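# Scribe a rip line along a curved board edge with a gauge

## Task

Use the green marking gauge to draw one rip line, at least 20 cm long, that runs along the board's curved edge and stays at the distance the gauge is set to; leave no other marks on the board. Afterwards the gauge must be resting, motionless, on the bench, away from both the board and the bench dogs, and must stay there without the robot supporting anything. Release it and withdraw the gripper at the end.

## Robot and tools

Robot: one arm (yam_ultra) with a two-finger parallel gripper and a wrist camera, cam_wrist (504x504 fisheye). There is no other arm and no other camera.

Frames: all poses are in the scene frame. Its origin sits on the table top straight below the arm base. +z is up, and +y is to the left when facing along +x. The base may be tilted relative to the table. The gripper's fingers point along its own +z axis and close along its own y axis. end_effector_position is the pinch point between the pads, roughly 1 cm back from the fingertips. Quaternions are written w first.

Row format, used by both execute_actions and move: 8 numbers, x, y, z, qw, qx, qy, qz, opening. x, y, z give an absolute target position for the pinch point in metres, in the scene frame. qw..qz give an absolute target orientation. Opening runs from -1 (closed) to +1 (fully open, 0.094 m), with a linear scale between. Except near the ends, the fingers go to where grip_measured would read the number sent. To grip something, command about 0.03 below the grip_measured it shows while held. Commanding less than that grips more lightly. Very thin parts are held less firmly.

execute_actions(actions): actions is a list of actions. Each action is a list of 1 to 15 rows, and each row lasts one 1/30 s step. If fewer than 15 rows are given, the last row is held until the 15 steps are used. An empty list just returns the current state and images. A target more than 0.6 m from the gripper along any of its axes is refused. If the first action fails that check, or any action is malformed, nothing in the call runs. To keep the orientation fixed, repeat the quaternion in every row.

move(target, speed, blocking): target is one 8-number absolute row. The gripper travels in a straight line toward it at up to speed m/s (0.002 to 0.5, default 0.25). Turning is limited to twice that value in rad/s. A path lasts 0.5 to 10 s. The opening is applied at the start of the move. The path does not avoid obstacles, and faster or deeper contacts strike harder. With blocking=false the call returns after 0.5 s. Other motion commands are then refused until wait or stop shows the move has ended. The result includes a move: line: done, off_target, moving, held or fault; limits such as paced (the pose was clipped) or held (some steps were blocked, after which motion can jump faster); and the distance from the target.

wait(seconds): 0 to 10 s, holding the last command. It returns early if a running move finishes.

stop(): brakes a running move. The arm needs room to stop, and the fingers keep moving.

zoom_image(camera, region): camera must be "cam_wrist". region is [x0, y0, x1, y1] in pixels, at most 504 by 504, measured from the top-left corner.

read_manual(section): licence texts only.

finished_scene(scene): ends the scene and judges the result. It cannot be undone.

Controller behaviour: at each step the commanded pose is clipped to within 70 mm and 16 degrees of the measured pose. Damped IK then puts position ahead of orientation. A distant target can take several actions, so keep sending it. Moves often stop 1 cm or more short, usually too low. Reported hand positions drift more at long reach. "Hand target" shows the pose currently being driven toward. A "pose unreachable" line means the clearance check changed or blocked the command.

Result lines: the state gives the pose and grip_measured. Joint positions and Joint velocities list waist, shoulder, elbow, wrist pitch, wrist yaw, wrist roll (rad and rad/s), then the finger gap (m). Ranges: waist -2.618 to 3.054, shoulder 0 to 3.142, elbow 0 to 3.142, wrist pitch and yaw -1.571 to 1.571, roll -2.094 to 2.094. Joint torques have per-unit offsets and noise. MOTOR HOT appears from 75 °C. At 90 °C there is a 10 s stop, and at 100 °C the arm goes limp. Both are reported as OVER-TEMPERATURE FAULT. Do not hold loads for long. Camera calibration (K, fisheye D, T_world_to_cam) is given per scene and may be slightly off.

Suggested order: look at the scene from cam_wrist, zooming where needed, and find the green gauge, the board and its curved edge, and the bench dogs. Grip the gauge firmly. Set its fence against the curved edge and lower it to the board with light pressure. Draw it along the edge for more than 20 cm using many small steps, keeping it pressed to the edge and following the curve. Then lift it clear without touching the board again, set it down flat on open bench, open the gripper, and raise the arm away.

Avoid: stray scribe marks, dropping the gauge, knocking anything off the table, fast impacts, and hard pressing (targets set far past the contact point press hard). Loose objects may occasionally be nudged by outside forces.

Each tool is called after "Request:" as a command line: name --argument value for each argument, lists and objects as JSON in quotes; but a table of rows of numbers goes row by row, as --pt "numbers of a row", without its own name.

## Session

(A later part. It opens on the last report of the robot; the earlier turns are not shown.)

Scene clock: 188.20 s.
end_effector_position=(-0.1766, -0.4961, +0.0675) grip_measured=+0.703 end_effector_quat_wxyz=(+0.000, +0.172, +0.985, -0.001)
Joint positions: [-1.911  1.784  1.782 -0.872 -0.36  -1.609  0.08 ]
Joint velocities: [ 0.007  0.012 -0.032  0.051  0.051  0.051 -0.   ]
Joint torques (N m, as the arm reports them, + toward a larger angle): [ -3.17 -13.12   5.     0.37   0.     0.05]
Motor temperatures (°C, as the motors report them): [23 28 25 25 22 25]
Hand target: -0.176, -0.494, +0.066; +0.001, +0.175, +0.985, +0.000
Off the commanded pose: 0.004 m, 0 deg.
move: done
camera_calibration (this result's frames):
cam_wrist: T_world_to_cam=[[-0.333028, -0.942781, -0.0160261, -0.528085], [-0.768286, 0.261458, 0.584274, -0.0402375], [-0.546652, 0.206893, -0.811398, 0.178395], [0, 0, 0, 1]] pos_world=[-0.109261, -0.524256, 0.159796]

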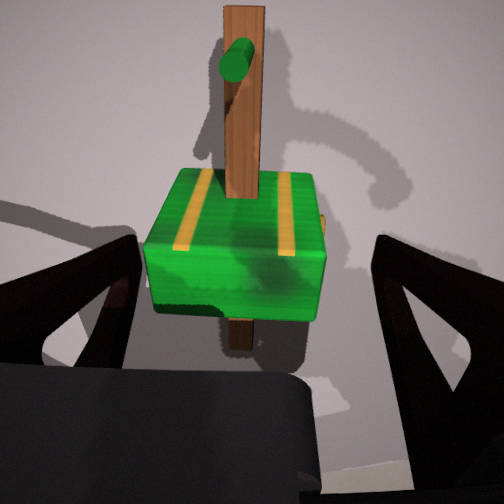

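Request:
move --target '[-0.176,-0.488,0.056,0,0.174,0.985,0,0.7]' --speed 0.05

Request:
execute_actions --actions '[[[-0.176,-0.488,0.056,0,0.174,0.985,0,0.25]],[[-0.176,-0.488,0.056,0,0.174,0.985,0,0.0]]]'

Scene clock: 194.00 s.
end_effector_position=(-0.1786, -0.4891, +0.0579) grip_measured=+0.703 end_effector_quat_wxyz=(-0.002, +0.173, +0.985, -0.000)
Joint positions: [-1.911  1.784  1.735 -0.827 -0.355 -1.606  0.08 ]
Joint velocities: [-0.002  0.002  0.007 -0.037 -0.007 -0.037  0.001]
Joint torques (N m, as the arm reports them, + toward a larger angle): [ -2.79 -13.17   4.73   0.35   0.     0.04]
Motor temperatures (°C, as the motors report them): [23 28 25 25 22 25]
Hand target: -0.176, -0.488, +0.056; +0.000, +0.174, +0.985, +0.000
Off the commanded pose: 0.003 m, 0 deg.
move: done
camera_calibration (this result's frames):
cam_wrist: T_world_to_cam=[[-0.336127, -0.941651, -0.0176593, -0.522226], [-0.765064, 0.262062, 0.588218, -0.0373388], [-0.549269, 0.211226, -0.808509, 0.169469], [0, 0, 0, 1]] pos_world=[-0.111017, -0.517766, 0.149758]

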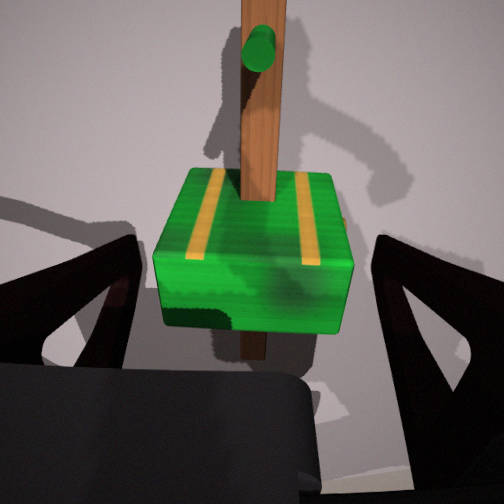

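Scene clock: 195.00 s.
end_effector_position=(-0.1792, -0.4902, +0.0579) grip_measured=+0.162 end_effector_quat_wxyz=(-0.003, +0.173, +0.985, -0.002)
Joint positions: [-1.911  1.784  1.735 -0.823 -0.354 -1.605  0.055]
Joint velocities: [-0.017 -0.007 -0.002 -0.007 -0.037 -0.081 -0.   ]
Joint torques (N m, as the arm reports them, + toward a larger angle): [ -2.77 -13.28   4.53   0.4    0.     0.03]
Motor temperatures (°C, as the motors report them): [23 28 25 25 22 25]
Hand target: -0.176, -0.488, +0.056; -0.000, +0.174, +0.985, +0.000
Off the commanded pose: 0.004 m, 0 deg.
camera_calibration (this result's frames):
cam_wrist: T_world_to_cam=[[-0.335252, -0.942038, -0.0130635, -0.523694], [-0.763671, 0.263602, 0.589339, -0.0366167], [-0.551736, 0.207553, -0.80778, 0.167056], [0, 0, 0, 1]] pos_world=[-0.111361, -0.51836, 0.149683]

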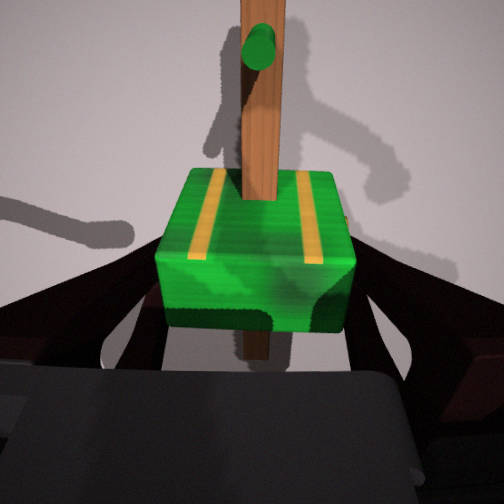

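Request:
move --target '[-0.15,-0.48,0.17,0,0.174,0.985,0,0.1]'

Request:
move --target '[0.22,-0.38,0.2,0,0.05,0.999,0,0.1]' --speed 0.35

Request:
move --target '[0.25,-0.12,0.2,0,0,1,0,0.1]' --speed 0.3

Scene clock: 205.47 s.
end_effector_position=(-0.1463, -0.4750, +0.1611) grip_measured=+0.162 end_effector_quat_wxyz=(-0.002, +0.172, +0.985, +0.007)
Joint positions: [-1.956  1.545  1.755 -1.114 -0.379 -1.65   0.055]
Joint velocities: [ 0.002 -0.007  0.002 -0.066 -0.022  0.007 -0.001]
Joint torques (N m, as the arm reports them, + toward a larger angle): [ -3.86 -12.39   7.73   0.13  -0.11  -0.08]
Motor temperatures (°C, as the motors report them): [23 29 25 24 22 25]
Hand target: -0.148, -0.478, +0.170; -0.001, +0.174, +0.985, -0.000
Off the commanded pose: 0.011 m, 1 deg.
move: off_target
camera_calibration (this result's frames):
cam_wrist: T_world_to_cam=[[-0.334322, -0.941943, -0.0311643, -0.493888], [-0.766559, 0.252539, 0.590434, -0.0821114], [-0.548285, 0.221284, -0.806484, 0.272256], [0, 0, 0, 1]] pos_world=[-0.078787, -0.504724, 0.25266]

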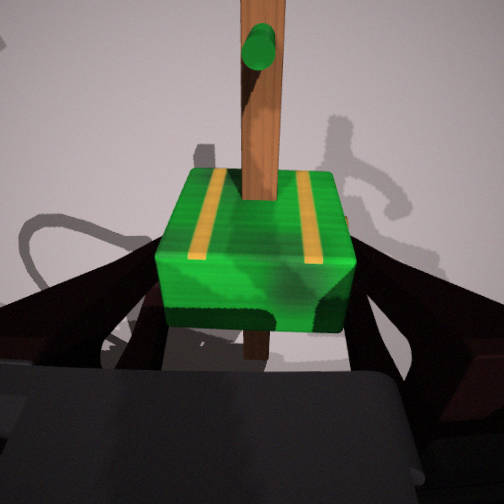

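Scene clock: 207.37 s.
end_effector_position=(+0.2137, -0.3758, +0.1882) grip_measured=+0.162 end_effector_quat_wxyz=(+0.004, +0.060, +0.998, +0.018)
Joint positions: [-0.459  1.431  1.496 -1.13   0.554 -0.664  0.055]
Joint velocities: [-0.017  0.012 -0.002  0.037  0.051  0.11   0.001]
Joint torques (N m, as the arm reports them, + toward a larger angle): [ 4.38 -8.59  7.78  0.22  0.01  0.04]
Motor temperatures (°C, as the motors report them): [23 29 25 24 22 25]
Hand target: +0.218, -0.380, +0.195; +0.012, +0.063, +0.998, +0.012
Off the commanded pose: 0.014 m, 2 deg.
move: off_target
camera_calibration (this result's frames):
cam_wrist: T_world_to_cam=[[-0.113989, -0.991977, -0.0546568, -0.340727], [-0.812338, 0.0613922, 0.579946, 0.0926863], [-0.571938, 0.110507, -0.812819, 0.434213], [0, 0, 0, 1]] pos_world=[0.284796, -0.391668, 0.280561]

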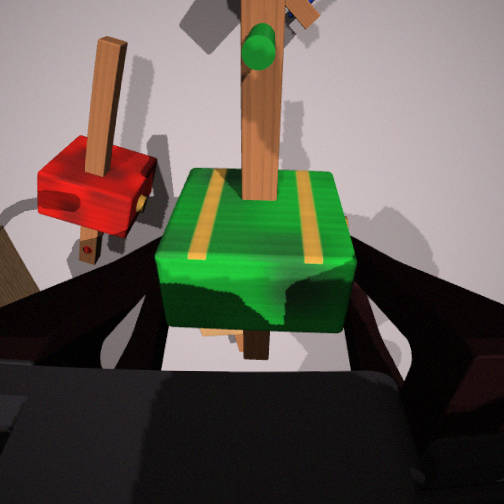

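Scene clock: 208.97 s.
end_effector_position=(+0.2524, -0.1181, +0.1933) grip_measured=+0.162 end_effector_quat_wxyz=(-0.011, +0.005, +1.000, +0.018)
Joint positions: [ 0.316  1.616  0.998 -1.092  0.72   0.213  0.055]
Joint velocities: [-0.002 -0.012 -0.002 -0.037  0.037 -0.037 -0.   ]
Joint torques (N m, as the arm reports them, + toward a larger angle): [ 6.16 -3.82  5.56  0.22  0.07  0.03]
Motor temperatures (°C, as the motors report them): [23 29 25 24 22 25]
Hand target: +0.255, -0.117, +0.197; -0.005, +0.002, +1.000, +0.013
Off the commanded pose: 0.007 m, 2 deg.
move: done
camera_calibration (this result's frames):
cam_wrist: T_world_to_cam=[[-0.00517259, -0.998509, -0.0543483, -0.108756], [-0.798317, -0.0286069, 0.601557, 0.0870195], [-0.602215, 0.0464988, -0.796979, 0.429001], [0, 0, 0, 1]] pos_world=[0.327258, -0.126052, 0.283647]

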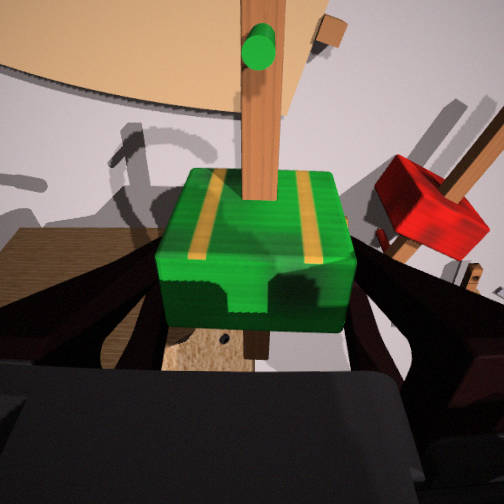

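Request:
move --target '[0.222,-0.106,0.10,0.07,0.03,0.997,0.002,0.1]' --speed 0.12

Scene clock: 220.77 s.
end_effector_position=(+0.2243, -0.1068, +0.0980) grip_measured=+0.162 end_effector_quat_wxyz=(+0.064, +0.025, +0.998, -0.005)
Joint positions: [ 0.092  1.511  0.483 -0.272  0.752 -0.193  0.055]
Joint velocities: [-0.002  0.017  0.012  0.095  0.022 -0.007  0.   ]
Joint torques (N m, as the arm reports them, + toward a larger angle): [ 3.49 -5.41  2.47  0.72 -0.08 -0.08]
Motor temperatures (°C, as the motors report them): [23 27 25 24 22 25]
Hand target: +0.225, -0.107, +0.099; +0.073, +0.029, +0.997, -0.002
Off the commanded pose: 0.003 m, 1 deg.
move: done
camera_calibration (this result's frames):
cam_wrist: T_world_to_cam=[[-0.041785, -0.999062, -0.0113942, -0.0988028], [-0.87862, 0.0313132, 0.476494, 0.158911], [-0.47569, 0.0299215, -0.879104, 0.313551], [0, 0, 0, 1]] pos_world=[0.284647, -0.113068, 0.198798]

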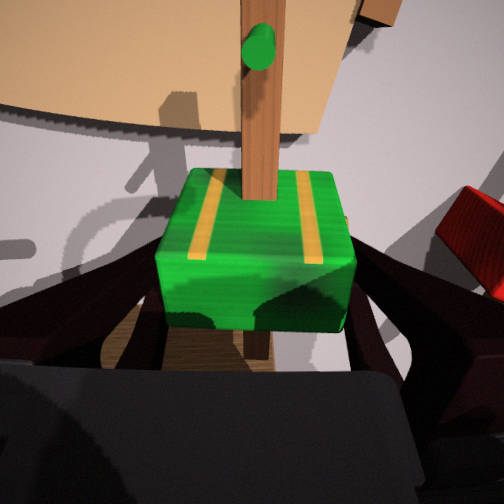

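Request:
move --target '[0.222,-0.106,0.085,0.07,0.03,0.997,0.002,0.1]' --speed 0.04

Scene clock: 227.03 s.
end_effector_position=(+0.2249, -0.1118, +0.0881) grip_measured=+0.162 end_effector_quat_wxyz=(+0.073, +0.036, +0.997, -0.005)
Joint positions: [ 0.038  1.511  0.451 -0.17   0.733 -0.254  0.055]
Joint velocities: [-0.012  0.032 -0.012 -0.007  0.022  0.007  0.001]
Joint torques (N m, as the arm reports them, + toward a larger angle): [ 3.37 -2.68  2.26  0.75 -0.08 -0.06]
Motor temperatures (°C, as the motors report them): [23 26 25 24 22 25]
Hand target: +0.222, -0.106, +0.085; +0.070, +0.030, +0.997, +0.001
Off the commanded pose: 0.007 m, 1 deg.
move: done
camera_calibration (this result's frames):
cam_wrist: T_world_to_cam=[[-0.0647574, -0.997807, -0.0136754, -0.0983432], [-0.885728, 0.0511601, 0.461377, 0.169414], [-0.459666, 0.0419903, -0.887099, 0.303728], [0, 0, 0, 1]] pos_world=[0.2833, -0.119548, 0.189928]

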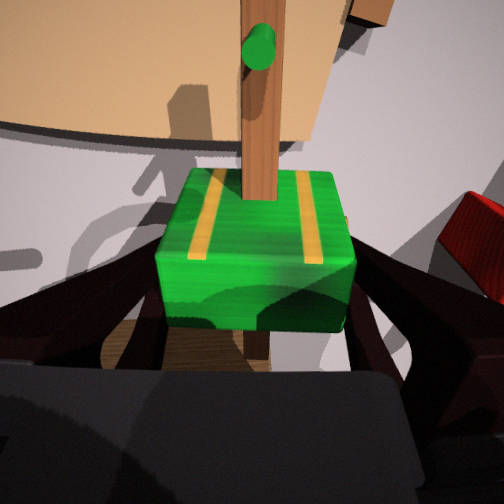

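Request:
move --target '[0.222,-0.096,0.072,0.07,0.03,0.997,0.002,0.1]' --speed 0.04

Scene clock: 231.93 s.
end_effector_position=(+0.2253, -0.1003, +0.0741) grip_measured=+0.162 end_effector_quat_wxyz=(+0.071, +0.035, +0.997, -0.003)
Joint positions: [ 0.03   1.598  0.426 -0.058  0.728 -0.263  0.055]
Joint velocities: [ 0.017 -0.017 -0.002 -0.066  0.051 -0.095  0.   ]
Joint torques (N m, as the arm reports them, + toward a larger angle): [ 3.61 -3.28  1.81  0.73 -0.09 -0.08]
Motor temperatures (°C, as the motors report them): [23 26 25 24 22 25]
Hand target: +0.223, -0.096, +0.072; +0.070, +0.030, +0.997, +0.002
Off the commanded pose: 0.006 m, 1 deg.
move: done
camera_calibration (this result's frames):
cam_wrist: T_world_to_cam=[[-0.0615697, -0.997973, -0.0161074, -0.08768], [-0.884196, 0.0470493, 0.464741, 0.174654], [-0.463041, 0.042856, -0.8853, 0.291662], [0, 0, 0, 1]] pos_world=[0.284081, -0.108219, 0.175627]

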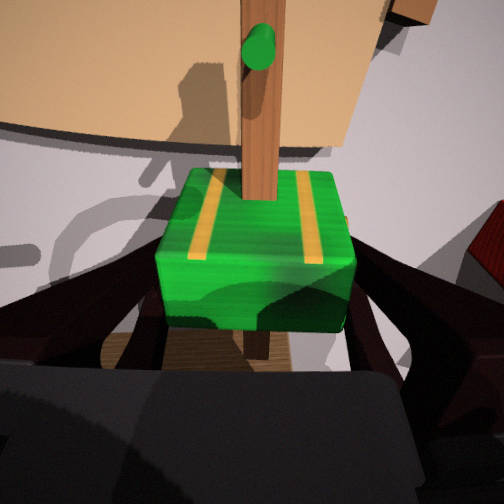

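Request:
move --target '[0.222,-0.096,0.061,0.07,0.03,0.997,0.002,0.1]' --speed 0.03

Request:
zoom_image --camera "cam_wrist" --region '[130,0,400,220]'

Scene clock: 239.67 s.
end_effector_position=(+0.2254, -0.1011, +0.0631) grip_measured=+0.162 end_effector_quat_wxyz=(+0.071, +0.036, +0.997, -0.004)
Joint positions: [-0.009  1.637  0.411  0.031  0.716 -0.311  0.055]
Joint velocities: [-0.027  0.017  0.017  0.051 -0.037  0.037  0.   ]
Joint torques (N m, as the arm reports them, + toward a larger angle): [ 3.69 -3.41  1.38  0.74 -0.09 -0.07]
Motor temperatures (°C, as the motors report them): [23 25 24 24 22 25]
Hand target: +0.222, -0.096, +0.061; +0.070, +0.030, +0.997, +0.001
Off the commanded pose: 0.007 m, 1 deg.
move: done
camera_calibration (this result's frames):
cam_wrist: T_world_to_cam=[[-0.0632779, -0.997894, -0.0142379, -0.0883534], [-0.88455, 0.049473, 0.463814, 0.180297], [-0.462133, 0.0419433, -0.885818, 0.281825], [0, 0, 0, 1]] pos_world=[0.284132, -0.108908, 0.164763]

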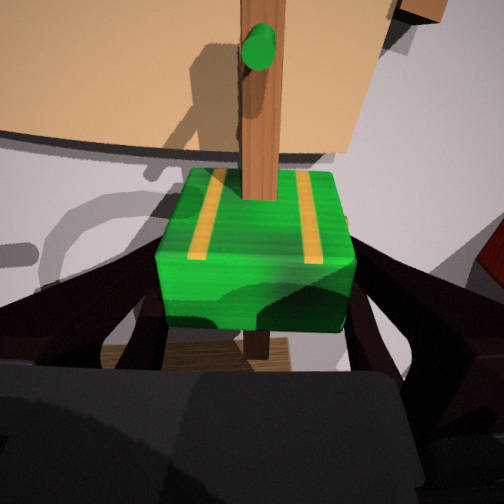

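Region (130, 0, 400, 220) of cam_wrist's 504x504 image, scaled by 1.867, with more detail than that image has; it fills the top 411 rows of this view, and the rest is white.

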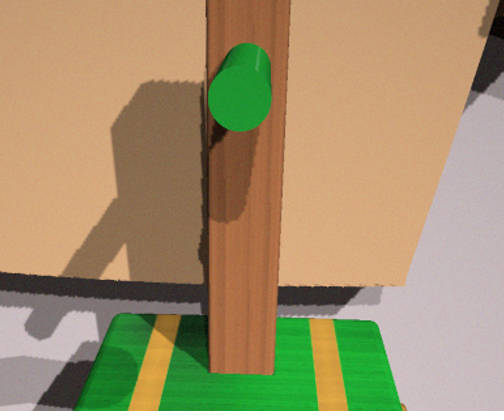

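Request:
move --target '[0.236,-0.096,0.061,0.07,0.03,0.997,0.002,0.1]' --speed 0.02

Request:
zoom_image --camera "cam_wrist" --region '[130,0,400,220]'

Scene clock: 243.97 s.
end_effector_position=(+0.2279, -0.0979, +0.0591) grip_measured=+0.162 end_effector_quat_wxyz=(+0.063, +0.030, +0.998, -0.002)
Joint positions: [-0.009  1.679  0.435  0.025  0.716 -0.306  0.055]
Joint velocities: [ 0.002 -0.002 -0.027  0.037  0.081 -0.051 -0.   ]
Joint torques (N m, as the arm reports them, + toward a larger angle): [ 4.95 -3.51  4.11  0.5  -0.07  0.05]
Motor temperatures (°C, as the motors report them): [23 25 24 24 22 25]
Hand target: +0.236, -0.096, +0.061; +0.070, +0.030, +0.997, +0.002
Off the commanded pose: 0.009 m, 1 deg.
move: done
camera_calibration (this result's frames):
cam_wrist: T_world_to_cam=[[-0.0525168, -0.99845, -0.0184354, -0.0873013], [-0.877025, 0.0372859, 0.478995, 0.180337], [-0.477566, 0.0413236, -0.877624, 0.28222], [0, 0, 0, 1]] pos_world=[0.288354, -0.105552, 0.159693]

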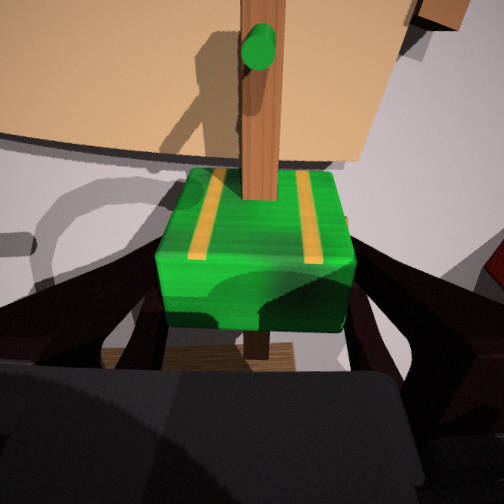

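Region (130, 0, 400, 220) of cam_wrist's 504x504 image, scaled by 1.867, with more detail than that image has; it fills the top 411 rows of this view, and the rest is white.

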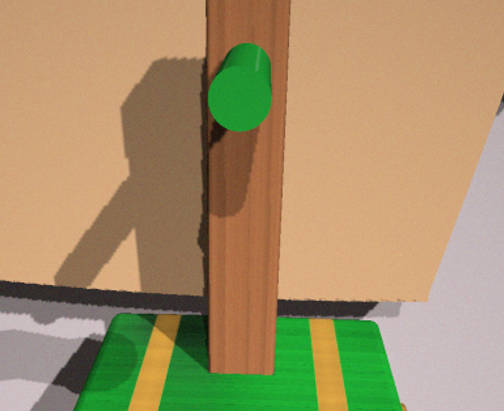

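Request:
move --target '[0.244,-0.096,0.066,0.075,0.03,0.997,0.002,0.1]' --speed 0.02

Request:
zoom_image --camera "cam_wrist" --region '[130,0,400,220]'

Scene clock: 247.23 s.
end_effector_position=(+0.2320, -0.0977, +0.0623) grip_measured=+0.162 end_effector_quat_wxyz=(+0.062, +0.030, +0.998, +0.001)
Joint positions: [ 0.003  1.679  0.457 -0.011  0.716 -0.289  0.055]
Joint velocities: [-0.002 -0.002 -0.027  0.022 -0.037  0.007  0.001]
Joint torques (N m, as the arm reports them, + toward a larger angle): [ 5.79 -3.63  4.53  0.56 -0.06  0.05]
Motor temperatures (°C, as the motors report them): [23 25 24 24 22 25]
Hand target: +0.244, -0.096, +0.067; +0.075, +0.030, +0.997, +0.003
Off the commanded pose: 0.013 m, 1 deg.
move: off_target
camera_calibration (this result's frames):
cam_wrist: T_world_to_cam=[[-0.0519661, -0.998383, -0.0230418, -0.0866706], [-0.876476, 0.0345381, 0.480205, 0.182006], [-0.478633, 0.04515, -0.876853, 0.287523], [0, 0, 0, 1]] pos_world=[0.292638, -0.105798, 0.162718]

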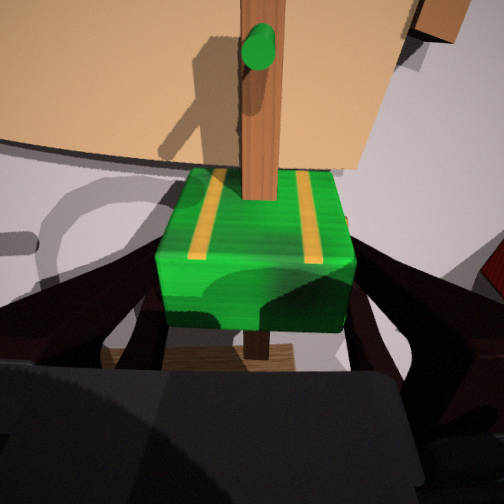

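Region (130, 0, 400, 220) of cam_wrist's 504x504 image, scaled by 1.867, with more detail than that image has; it fills the top 411 rows of this view, and the rest is white.

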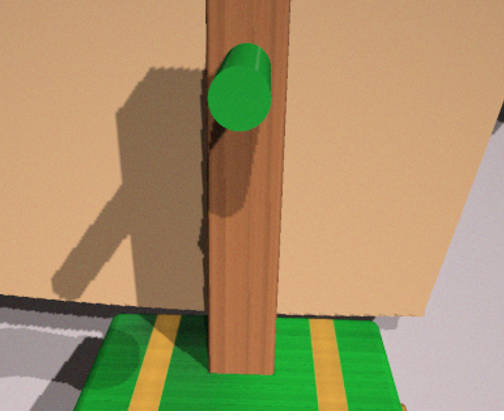

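Request:
move --target '[0.251,-0.096,0.066,0.075,0.03,0.997,0.002,0.1]' --speed 0.02

Request:
zoom_image --camera "cam_wrist" --region '[130,0,400,220]'

Scene clock: 251.03 s.
end_effector_position=(+0.2328, -0.0969, +0.0607) grip_measured=+0.162 end_effector_quat_wxyz=(+0.052, +0.026, +0.998, +0.003)
Joint positions: [ 0.003  1.7    0.482 -0.042  0.719 -0.28   0.055]
Joint velocities: [-0.007 -0.007  0.017 -0.007  0.022  0.066  0.   ]
Joint torques (N m, as the arm reports them, + toward a larger angle): [ 6.3  -3.88  4.9   0.72 -0.06  0.02]
Motor temperatures (°C, as the motors report them): [23 25 24 24 22 25]
Hand target: +0.250, -0.096, +0.067; +0.075, +0.030, +0.997, +0.003
Off the commanded pose: 0.019 m, 3 deg.
move: off_target
camera_calibration (this result's frames):
cam_wrist: T_world_to_cam=[[-0.0433385, -0.998729, -0.0257143, -0.0877012], [-0.866966, 0.0248053, 0.49775, 0.179186], [-0.496479, 0.0438651, -0.866939, 0.289947], [0, 0, 0, 1]] pos_world=[0.2955, -0.104753, 0.159922]

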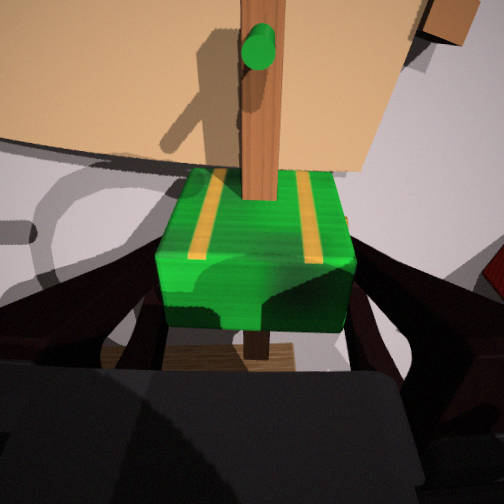

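Region (130, 0, 400, 220) of cam_wrist's 504x504 image, scaled by 1.867, with more detail than that image has; it fills the top 411 rows of this view, and the rest is white.

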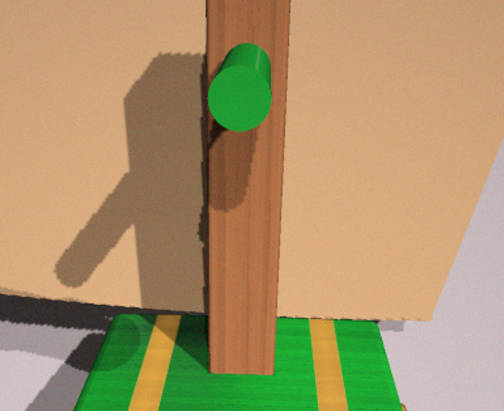

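Request:
move --target '[0.243,-0.096,0.056,0.07,0.048,0.996,0.003,0.1]' --speed 0.02

Request:
zoom_image --camera "cam_wrist" --region '[130,0,400,220]'

Scene clock: 255.83 s.
end_effector_position=(+0.2337, -0.0974, +0.0562) grip_measured=+0.162 end_effector_quat_wxyz=(+0.051, +0.034, +0.998, +0.001)
Joint positions: [-0.009  1.72   0.482 -0.012  0.719 -0.279  0.055]
Joint velocities: [ 0.007 -0.002  0.007 -0.037  0.022 -0.022  0.   ]
Joint torques (N m, as the arm reports them, + toward a larger angle): [ 4.44 -4.05  2.13  1.11 -0.11  0.01]
Motor temperatures (°C, as the motors report them): [24 25 25 24 22 25]
Hand target: +0.243, -0.097, +0.057; +0.070, +0.048, +0.996, +0.003
Off the commanded pose: 0.009 m, 3 deg.
move: off_target
camera_calibration (this result's frames):
cam_wrist: T_world_to_cam=[[-0.0596785, -0.997933, -0.0238338, -0.0844793], [-0.865457, 0.0398289, 0.499398, 0.183195], [-0.497417, 0.0504305, -0.866045, 0.287299], [0, 0, 0, 1]] pos_world=[0.296413, -0.10609, 0.155313]

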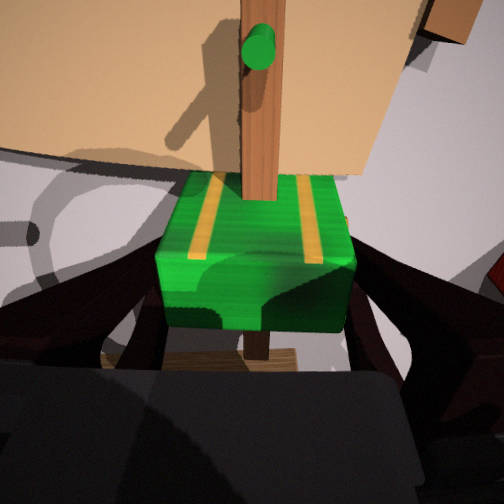

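Region (130, 0, 400, 220) of cam_wrist's 504x504 image, scaled by 1.867, with more detail than that image has; it fills the top 411 rows of this view, and the rest is white.

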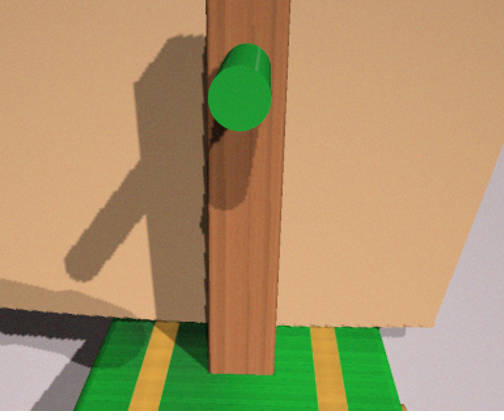

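Request:
move --target '[0.249,-0.096,0.052,0.0,0.044,0.999,0.0,0.1]' --speed 0.03

Request:
zoom_image --camera "cam_wrist" --region '[130,0,400,220]'

Scene clock: 262.37 s.
end_effector_position=(+0.2358, -0.0963, +0.0514) grip_measured=+0.162 end_effector_quat_wxyz=(-0.013, +0.038, +0.999, +0.003)
Joint positions: [-0.002  1.828  0.635 -0.232  0.748 -0.148  0.055]
Joint velocities: [-0.007  0.012  0.017 -0.037  0.11  -0.022  0.001]
Joint torques (N m, as the arm reports them, + toward a larger angle): [ 5.86 -3.87  4.51  0.47  0.03  0.08]
Motor temperatures (°C, as the motors report them): [24 25 24 24 22 25]
Hand target: +0.248, -0.096, +0.052; -0.001, +0.045, +0.999, +0.001
Off the commanded pose: 0.013 m, 2 deg.
move: off_target
camera_calibration (this result's frames):
cam_wrist: T_world_to_cam=[[-0.0702719, -0.997226, -0.0245515, -0.0807581], [-0.793963, 0.0410146, 0.606581, 0.165171], [-0.603892, 0.0621186, -0.794642, 0.306712], [0, 0, 0, 1]] pos_world=[0.310685, -0.106361, 0.141555]

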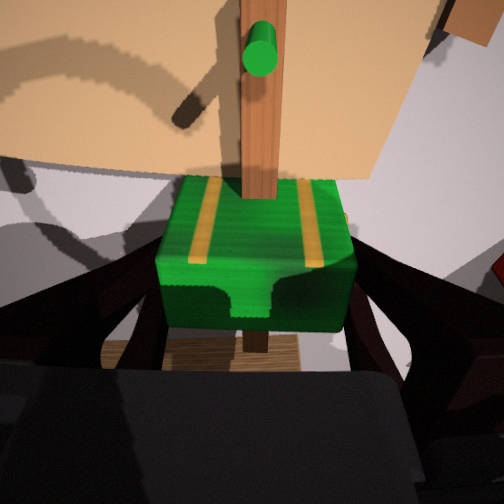

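Region (130, 0, 400, 220) of cam_wrist's 504x504 image, scaled by 1.867, with more detail than that image has; it fills the top 411 rows of this view, and the rest is white.

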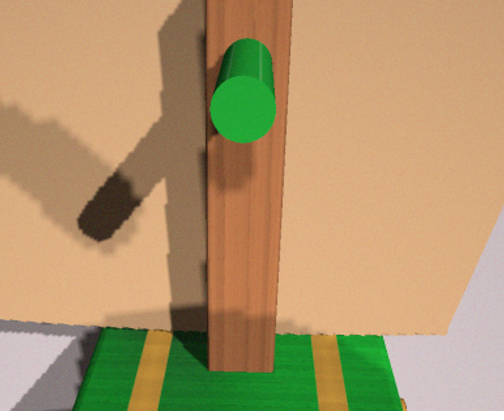

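Request:
move --target '[0.2542,-0.0518,0.051,0.0,0.0785,0.9969,0.0,0.1]' --speed 0.025

Scene clock: 268.10 s.
end_effector_position=(+0.2398, -0.0641, +0.0511) grip_measured=+0.162 end_effector_quat_wxyz=(-0.017, +0.076, +0.997, -0.024)
Joint positions: [ 0.12   1.976  0.665 -0.242  0.811  0.105  0.055]
Joint velocities: [-0.002 -0.032  0.007 -0.051  0.022  0.007  0.   ]
Joint torques (N m, as the arm reports them, + toward a larger angle): [ 6.81 -3.66  4.5   0.53 -0.38 -0.08]
Motor temperatures (°C, as the motors report them): [24 25 25 24 22 25]
Hand target: +0.254, -0.051, +0.052; -0.001, +0.078, +0.997, +0.002
Off the commanded pose: 0.019 m, 3 deg.
move: off_target
camera_calibration (this result's frames):
cam_wrist: T_world_to_cam=[[-0.14536, -0.988905, 0.0306151, -0.0327415], [-0.781387, 0.133727, 0.60955, 0.169985], [-0.606882, 0.0646819, -0.792156, 0.307593], [0, 0, 0, 1]] pos_world=[0.314737, -0.0750056, 0.14105]

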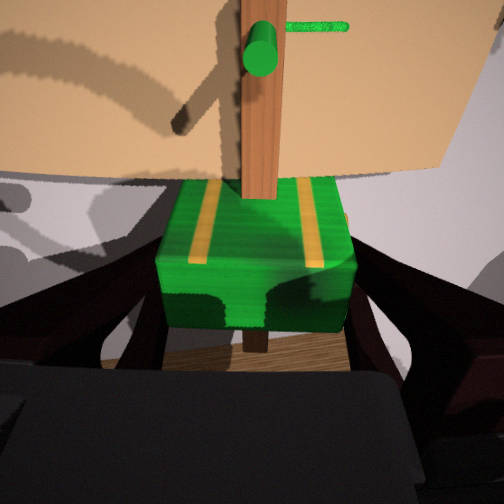

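Request:
move --target '[0.2643,-0.002,0.051,0.0,0.11,0.9939,0.0,0.1]' --speed 0.025

Request:
zoom_image --camera "cam_wrist" --region '[100,0,504,240]'

Scene clock: 274.27 s.
end_effector_position=(+0.2485, -0.0177, +0.0512) grip_measured=+0.162 end_effector_quat_wxyz=(-0.018, +0.103, +0.994, -0.028)
Joint positions: [ 0.257  2.16   0.753 -0.296  0.812  0.363  0.055]
Joint velocities: [ 0.017 -0.012 -0.007  0.007  0.007  0.022 -0.002]
Joint torques (N m, as the arm reports them, + toward a larger angle): [ 7.42 -4.3   4.92  0.64 -0.4  -0.16]
Motor temperatures (°C, as the motors report them): [24 25 25 24 22 25]
Hand target: +0.265, -0.002, +0.053; -0.001, +0.109, +0.994, +0.002
Off the commanded pose: 0.022 m, 4 deg.
move: off_target
camera_calibration (this result's frames):
cam_wrist: T_world_to_cam=[[-0.199243, -0.979086, 0.04114, 0.0275105], [-0.772171, 0.182708, 0.60858, 0.169135], [-0.603369, 0.0894885, -0.792425, 0.309575], [0, 0, 0, 1]] pos_world=[0.32287, -0.0316705, 0.141251]

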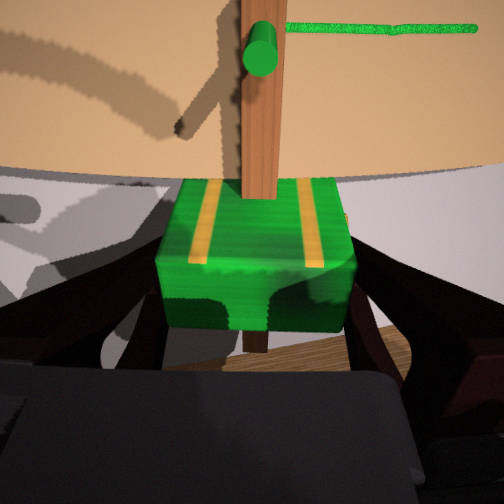

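Region (100, 0, 504, 240) of cam_wrist's 504x504 image, scaled by 1.248, with more detail than that image has; it fills the top 299 rows of this view, and the rest is white.

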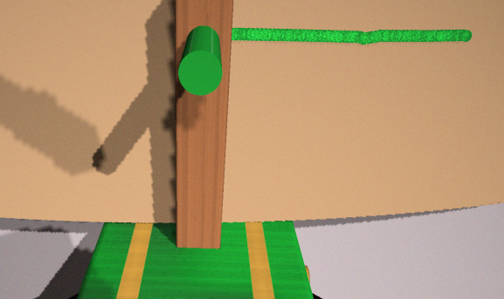

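Request:
move --target '[0.2788,0.0468,0.051,0.0,0.152,0.9884,0.0,0.1]' --speed 0.03

Request:
move --target '[0.2974,0.0941,0.051,0.0,0.195,0.9808,0.0,0.1]' --speed 0.03

Scene clock: 279.47 s.
end_effector_position=(+0.2608, +0.0291, +0.0516) grip_measured=+0.162 end_effector_quat_wxyz=(-0.020, +0.139, +0.990, -0.029)
Joint positions: [ 0.376  2.34   0.892 -0.384  0.786  0.611  0.055]
Joint velocities: [-0.017 -0.012 -0.007 -0.051 -0.007  0.022  0.001]
Joint torques (N m, as the arm reports them, + toward a larger angle): [ 7.82 -5.11  5.5   0.8  -0.34 -0.2 ]
Motor temperatures (°C, as the motors report them): [24 25 25 24 22 25]
Hand target: +0.279, +0.046, +0.053; -0.001, +0.151, +0.989, +0.001
Off the commanded pose: 0.025 m, 4 deg.
move: off_target
camera_calibration (this result's frames):
cam_wrist: T_world_to_cam=[[-0.270357, -0.961736, 0.0443974, 0.0935598], [-0.754887, 0.240379, 0.610217, 0.163548], [-0.597539, 0.131461, -0.79099, 0.310264], [0, 0, 0, 1]] pos_world=[0.33415, 0.00987838, 0.141462]

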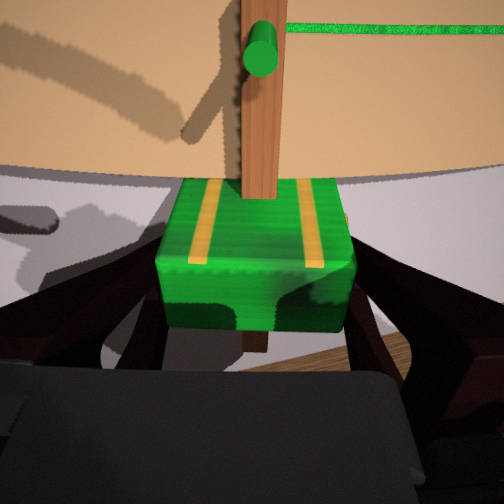

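Scene clock: 282.27 s.
end_effector_position=(+0.2772, +0.0742, +0.0525) grip_measured=+0.162 end_effector_quat_wxyz=(-0.023, +0.178, +0.983, -0.031)
Joint positions: [ 0.472  2.512  1.077 -0.499  0.754  0.825  0.055]
Joint velocities: [ 0.007  0.007 -0.027  0.007 -0.007  0.022 -0.   ]
Joint torques (N m, as the arm reports them, + toward a larger angle): [ 8.06 -6.1   6.15  0.96 -0.22 -0.26]
Motor temperatures (°C, as the motors report them): [24 25 25 24 22 25]
Hand target: +0.298, +0.093, +0.054; -0.001, +0.194, +0.981, +0.001
Off the commanded pose: 0.028 m, 5 deg.
move: off_target
camera_calibration (this result's frames):
cam_wrist: T_world_to_cam=[[-0.344171, -0.937532, 0.0508003, 0.159648], [-0.730474, 0.301367, 0.61285, 0.153135], [-0.589876, 0.173817, -0.788564, 0.30947], [0, 0, 0, 1]] pos_world=[0.349356, 0.0497344, 0.142078]

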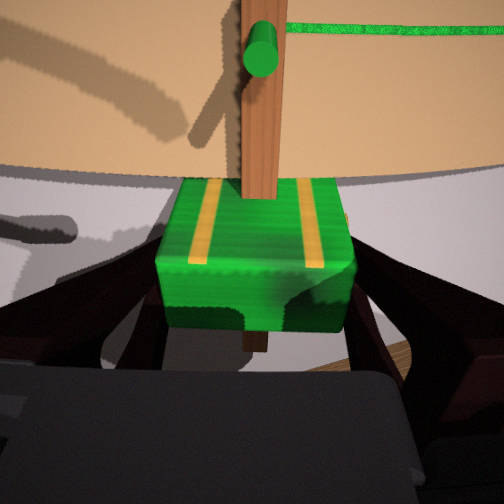

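Request:
move --target '[0.3201,0.1396,0.05,0.0,0.236,0.9718,0.0,0.1]' --speed 0.03

Scene clock: 287.33 s.
end_effector_position=(+0.2969, +0.1177, +0.0531) grip_measured=+0.162 end_effector_quat_wxyz=(-0.029, +0.214, +0.976, -0.034)
Joint positions: [ 0.545  2.68   1.305 -0.636  0.72   1.001  0.055]
Joint velocities: [ 0.007  0.007  0.002  0.022 -0.007 -0.007 -0.   ]
Joint torques (N m, as the arm reports them, + toward a larger angle): [ 8.21 -7.17  6.69  1.16 -0.1  -0.3 ]
Motor temperatures (°C, as the motors report them): [25 25 25 24 22 25]
Hand target: +0.320, +0.137, +0.054; -0.001, +0.235, +0.972, +0.000
Off the commanded pose: 0.032 m, 6 deg.
move: off_target
camera_calibration (this result's frames):
cam_wrist: T_world_to_cam=[[-0.412737, -0.908844, 0.0604206, 0.223719], [-0.699531, 0.358767, 0.618015, 0.137833], [-0.583356, 0.212811, -0.783841, 0.307272], [0, 0, 0, 1]] pos_world=[0.368005, 0.0884846, 0.142152]

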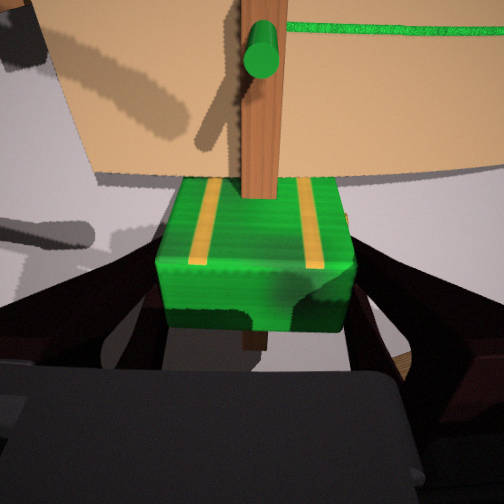

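Request:
move --target '[0.334,0.167,0.05,0.0,0.258,0.966,0.0,0.1]' --speed 0.03

Scene clock: 291.87 s.
end_effector_position=(+0.3119, +0.1457, +0.0539) grip_measured=+0.162 end_effector_quat_wxyz=(-0.030, +0.235, +0.971, -0.032)
Joint positions: [ 0.581  2.784  1.465 -0.719  0.697  1.085  0.055]
Joint velocities: [ 0.002 -0.007 -0.002 -0.007 -0.022  0.022  0.001]
Joint torques (N m, as the arm reports them, + toward a larger angle): [ 8.37 -7.76  6.81  1.19 -0.02 -0.24]
Motor temperatures (°C, as the motors report them): [25 25 25 24 22 25]
Hand target: +0.334, +0.164, +0.053; -0.001, +0.257, +0.966, -0.000
Off the commanded pose: 0.031 m, 6 deg.
move: off_target
camera_calibration (this result's frames):
cam_wrist: T_world_to_cam=[[-0.45139, -0.890456, 0.0577568, 0.26481], [-0.6834, 0.386597, 0.61928, 0.128679], [-0.57377, 0.240066, -0.783043, 0.303656], [0, 0, 0, 1]] pos_world=[0.3817, 0.113157, 0.142792]

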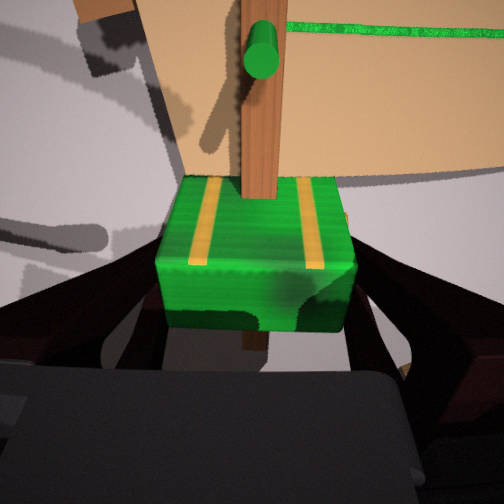

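Request:
move --target '[0.32,0.147,0.10,0.04,0.24,0.97,0.0,0.1]' --speed 0.08

Request:
move --target '[0.28,-0.1,0.2,0,0.1,0.995,0,0.1]' --speed 0.3

Request:
move --target '[0.2,-0.4,0.2,0,0.1,0.995,0,0.1]' --speed 0.35

Request:
move --target '[-0.17,-0.49,0.15,0,0.174,0.985,0,0.1]' --speed 0.35

Request:
move --target '[-0.176,-0.488,0.057,0,0.174,0.985,0,0.1]' --speed 0.1

Scene clock: 299.73 s.
end_effector_position=(+0.3161, +0.1473, +0.0911) grip_measured=+0.162 end_effector_quat_wxyz=(+0.021, +0.238, +0.971, -0.001)
Joint positions: [ 0.659  2.654  1.35  -0.645  0.7    1.09   0.055]
Joint velocities: [ 0.012 -0.012 -0.017 -0.022 -0.051 -0.051  0.001]
Joint torques (N m, as the arm reports them, + toward a larger angle): [  9.1  -11.2    3.31   0.44   0.16   0.06]
Motor temperatures (°C, as the motors report them): [25 26 25 24 22 25]
Hand target: +0.319, +0.147, +0.101; +0.039, +0.239, +0.970, +0.001
Off the commanded pose: 0.010 m, 2 deg.
move: done
camera_calibration (this result's frames):
cam_wrist: T_world_to_cam=[[-0.457005, -0.889072, -0.026419, 0.275211], [-0.748301, 0.368249, 0.55176, 0.137166], [-0.480825, 0.271926, -0.833585, 0.305323], [0, 0, 0, 1]] pos_world=[0.375222, 0.111146, 0.186101]

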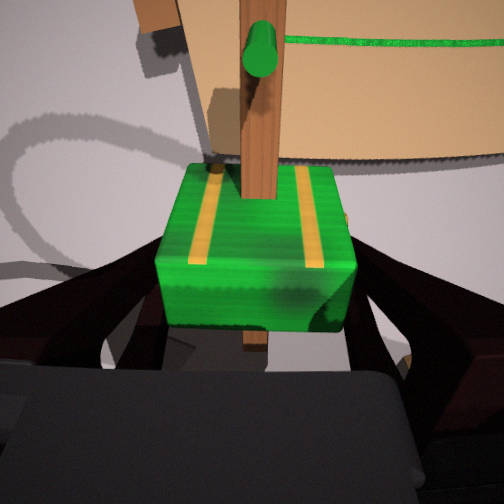

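Scene clock: 301.37 s.
end_effector_position=(+0.2675, -0.1001, +0.1907) grip_measured=+0.162 end_effector_quat_wxyz=(-0.009, +0.099, +0.995, -0.004)
Joint positions: [ 0.369  1.727  1.035 -1.077  0.752  0.479  0.055]
Joint velocities: [-0.017 -0.012 -0.027 -0.051 -0.051 -0.051 -0.001]
Joint torques (N m, as the arm reports them, + toward a larger angle): [ 5.98 -5.44  6.94  0.2   0.05 -0.07]
Motor temperatures (°C, as the motors report them): [25 26 25 24 22 25]
Hand target: +0.274, -0.103, +0.199; +0.003, +0.101, +0.995, -0.002
Off the commanded pose: 0.016 m, 1 deg.
move: off_target
camera_calibration (this result's frames):
cam_wrist: T_world_to_cam=[[-0.191287, -0.981488, -0.00953103, -0.0478265], [-0.786358, 0.147431, 0.599921, 0.115846], [-0.58741, 0.122252, -0.800002, 0.439427], [0, 0, 0, 1]] pos_world=[0.340072, -0.117741, 0.281589]

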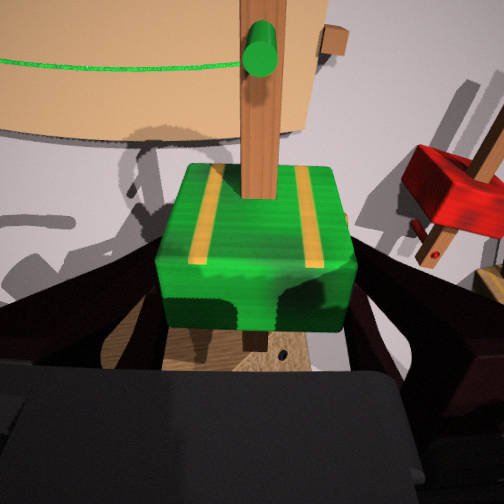

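Scene clock: 303.03 s.
end_effector_position=(+0.1916, -0.3983, +0.1988) grip_measured=+0.162 end_effector_quat_wxyz=(-0.002, +0.097, +0.995, -0.015)
Joint positions: [-0.509  1.378  1.506 -1.123  0.584 -0.665  0.055]
Joint velocities: [-0.022  0.002  0.002 -0.051 -0.051 -0.051 -0.001]
Joint torques (N m, as the arm reports them, + toward a larger angle): [ 2.77 -8.59  7.75  0.29 -0.09 -0.07]
Motor temperatures (°C, as the motors report them): [25 26 25 24 22 25]
Hand target: +0.194, -0.402, +0.203; +0.007, +0.097, +0.995, -0.014
Off the commanded pose: 0.009 m, 2 deg.
move: done
camera_calibration (this result's frames):
cam_wrist: T_world_to_cam=[[-0.186879, -0.982326, 0.0105409, -0.36017], [-0.79483, 0.157498, 0.586037, 0.103716], [-0.57734, 0.101139, -0.810216, 0.429412], [0, 0, 0, 1]] pos_world=[0.263045, -0.41357, 0.290932]

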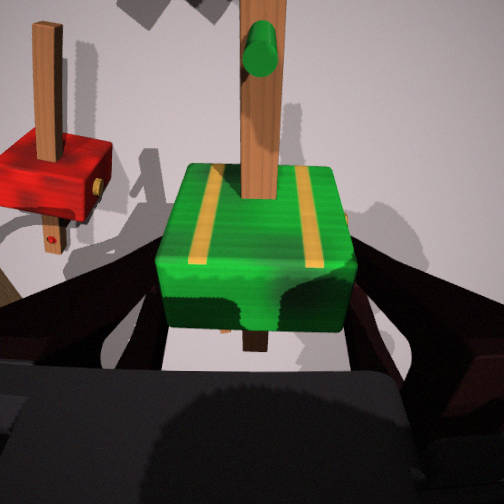

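Scene clock: 304.93 s.
end_effector_position=(-0.1678, -0.4852, +0.1476) grip_measured=+0.162 end_effector_quat_wxyz=(-0.015, +0.163, +0.986, -0.006)
Joint positions: [-1.976  1.606  1.788 -1.059 -0.375 -1.674  0.055]
Joint velocities: [-0.007  0.012 -0.002 -0.051 -0.037  0.066 -0.001]
Joint torques (N m, as the arm reports them, + toward a larger angle): [ -3.54 -12.2    8.42   0.2   -0.11  -0.07]
Motor temperatures (°C, as the motors report them): [25 26 25 24 22 25]
Hand target: -0.167, -0.490, +0.155; -0.011, +0.161, +0.987, -0.013
Off the commanded pose: 0.006 m, 2 deg.
move: done
camera_calibration (this result's frames):
cam_wrist: T_world_to_cam=[[-0.316808, -0.948486, -0.00259398, -0.515601], [-0.754193, 0.250251, 0.607097, -0.0895651], [-0.575174, 0.194289, -0.794623, 0.232538], [0, 0, 0, 1]] pos_world=[-0.0971463, -0.511807, 0.237817]

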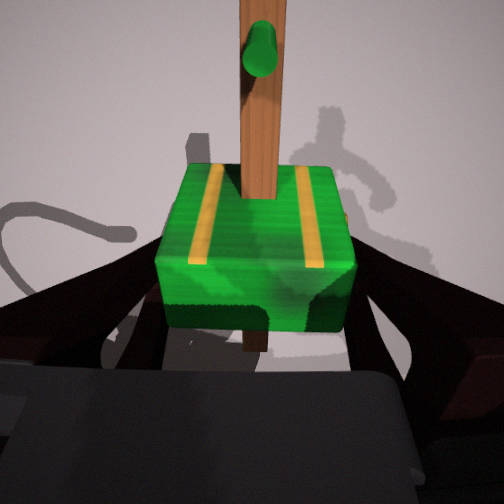

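Scene clock: 306.27 s.
end_effector_position=(-0.1785, -0.4913, +0.0588) grip_measured=+0.162 end_effector_quat_wxyz=(+0.000, +0.172, +0.985, -0.001)
Joint positions: [-1.912  1.788  1.748 -0.835 -0.36  -1.609  0.055]
Joint velocities: [-0.007 -0.017  0.007  0.022  0.037 -0.007 -0.   ]
Joint torques (N m, as the arm reports them, + toward a larger angle): [ -3.09 -13.01   4.94   0.41   0.     0.06]
Motor temperatures (°C, as the motors report them): [25 26 25 24 22 25]
Hand target: -0.178, -0.490, +0.057; +0.001, +0.175, +0.985, +0.000
Off the commanded pose: 0.004 m, 0 deg.
move: done
camera_calibration (this result's frames):
cam_wrist: T_world_to_cam=[[-0.333547, -0.942586, -0.0166641, -0.524258], [-0.767939, 0.261407, 0.584753, -0.0378086], [-0.546824, 0.207839, -0.81104, 0.16966], [0, 0, 0, 1]] pos_world=[-0.111125, -0.519537, 0.150974]

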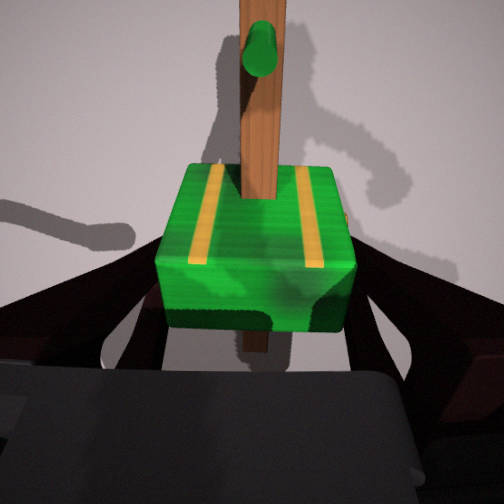

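Request:
execute_actions --actions '[[[-0.177,-0.489,0.055,0,0.174,0.985,0,0.8]]]'

Request:
move --target '[-0.17,-0.47,0.18,0,0.174,0.985,0,1]'

Request:
finished_scene --scene 1

Scene clock: 309.33 s.
end_effector_position=(-0.1802, -0.4935, +0.0588) grip_measured=+0.797 end_effector_quat_wxyz=(-0.003, +0.171, +0.985, -0.006)
Joint positions: [-1.912  1.788  1.748 -0.824 -0.355 -1.606  0.084]
Joint velocities: [-0.007 -0.002 -0.007  0.007 -0.007 -0.051  0.   ]
Joint torques (N m, as the arm reports them, + toward a larger angle): [ -2.75 -13.12   4.18   0.4    0.     0.05]
Motor temperatures (°C, as the motors report them): [24 27 25 24 22 25]
Hand target: -0.177, -0.489, +0.055; -0.000, +0.174, +0.985, +0.000
Off the commanded pose: 0.007 m, 1 deg.
camera_calibration (this result's frames):
cam_wrist: T_world_to_cam=[[-0.332398, -0.943119, -0.00614942, -0.527612], [-0.763445, 0.265233, 0.588901, -0.0361452], [-0.553772, 0.200444, -0.808182, 0.164098], [0, 0, 0, 1]] pos_world=[-0.112099, -0.520906, 0.150663]

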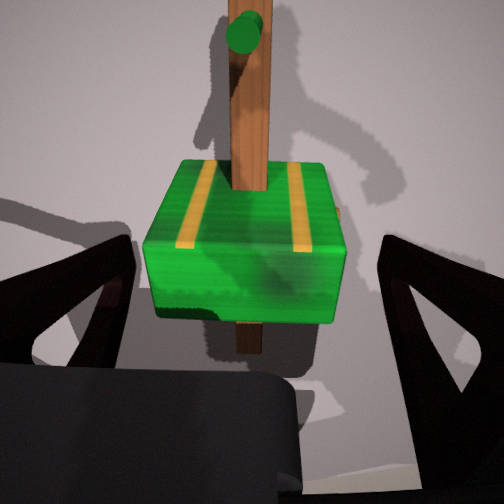

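Scene clock: 310.53 s.
end_effector_position=(-0.1667, -0.4646, +0.1715) grip_measured=+1.000 end_effector_quat_wxyz=(-0.004, +0.173, +0.985, +0.007)
Joint positions: [-2.043  1.551  1.767 -1.149 -0.43  -1.725  0.094]
Joint velocities: [-0.017 -0.002 -0.012 -0.022 -0.051 -0.051  0.   ]
Joint torques (N m, as the arm reports them, + toward a larger angle): [ -4.02 -11.8    7.78   0.14  -0.13  -0.07]
Motor temperatures (°C, as the motors report them): [24 27 25 24 22 25]
Hand target: -0.167, -0.468, +0.179; -0.002, +0.173, +0.985, -0.000
Off the commanded pose: 0.011 m, 1 deg.
move: off_target
camera_calibration (this result's frames):
cam_wrist: T_world_to_cam=[[-0.334768, -0.941796, -0.0308279, -0.490716], [-0.764833, 0.252464, 0.5927, -0.106698], [-0.55042, 0.221995, -0.804833, 0.266853], [0, 0, 0, 1]] pos_world=[-0.099001, -0.494457, 0.262885]

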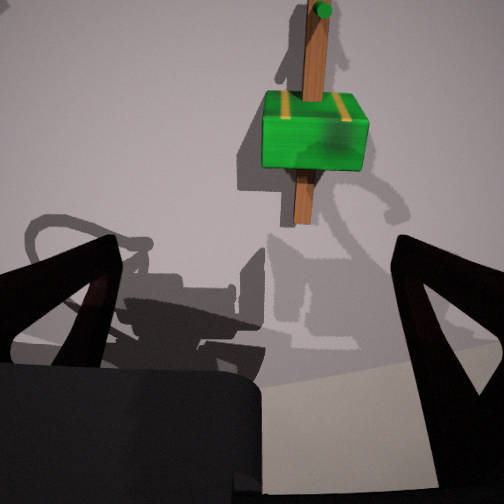

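The scene is finished: the task was done.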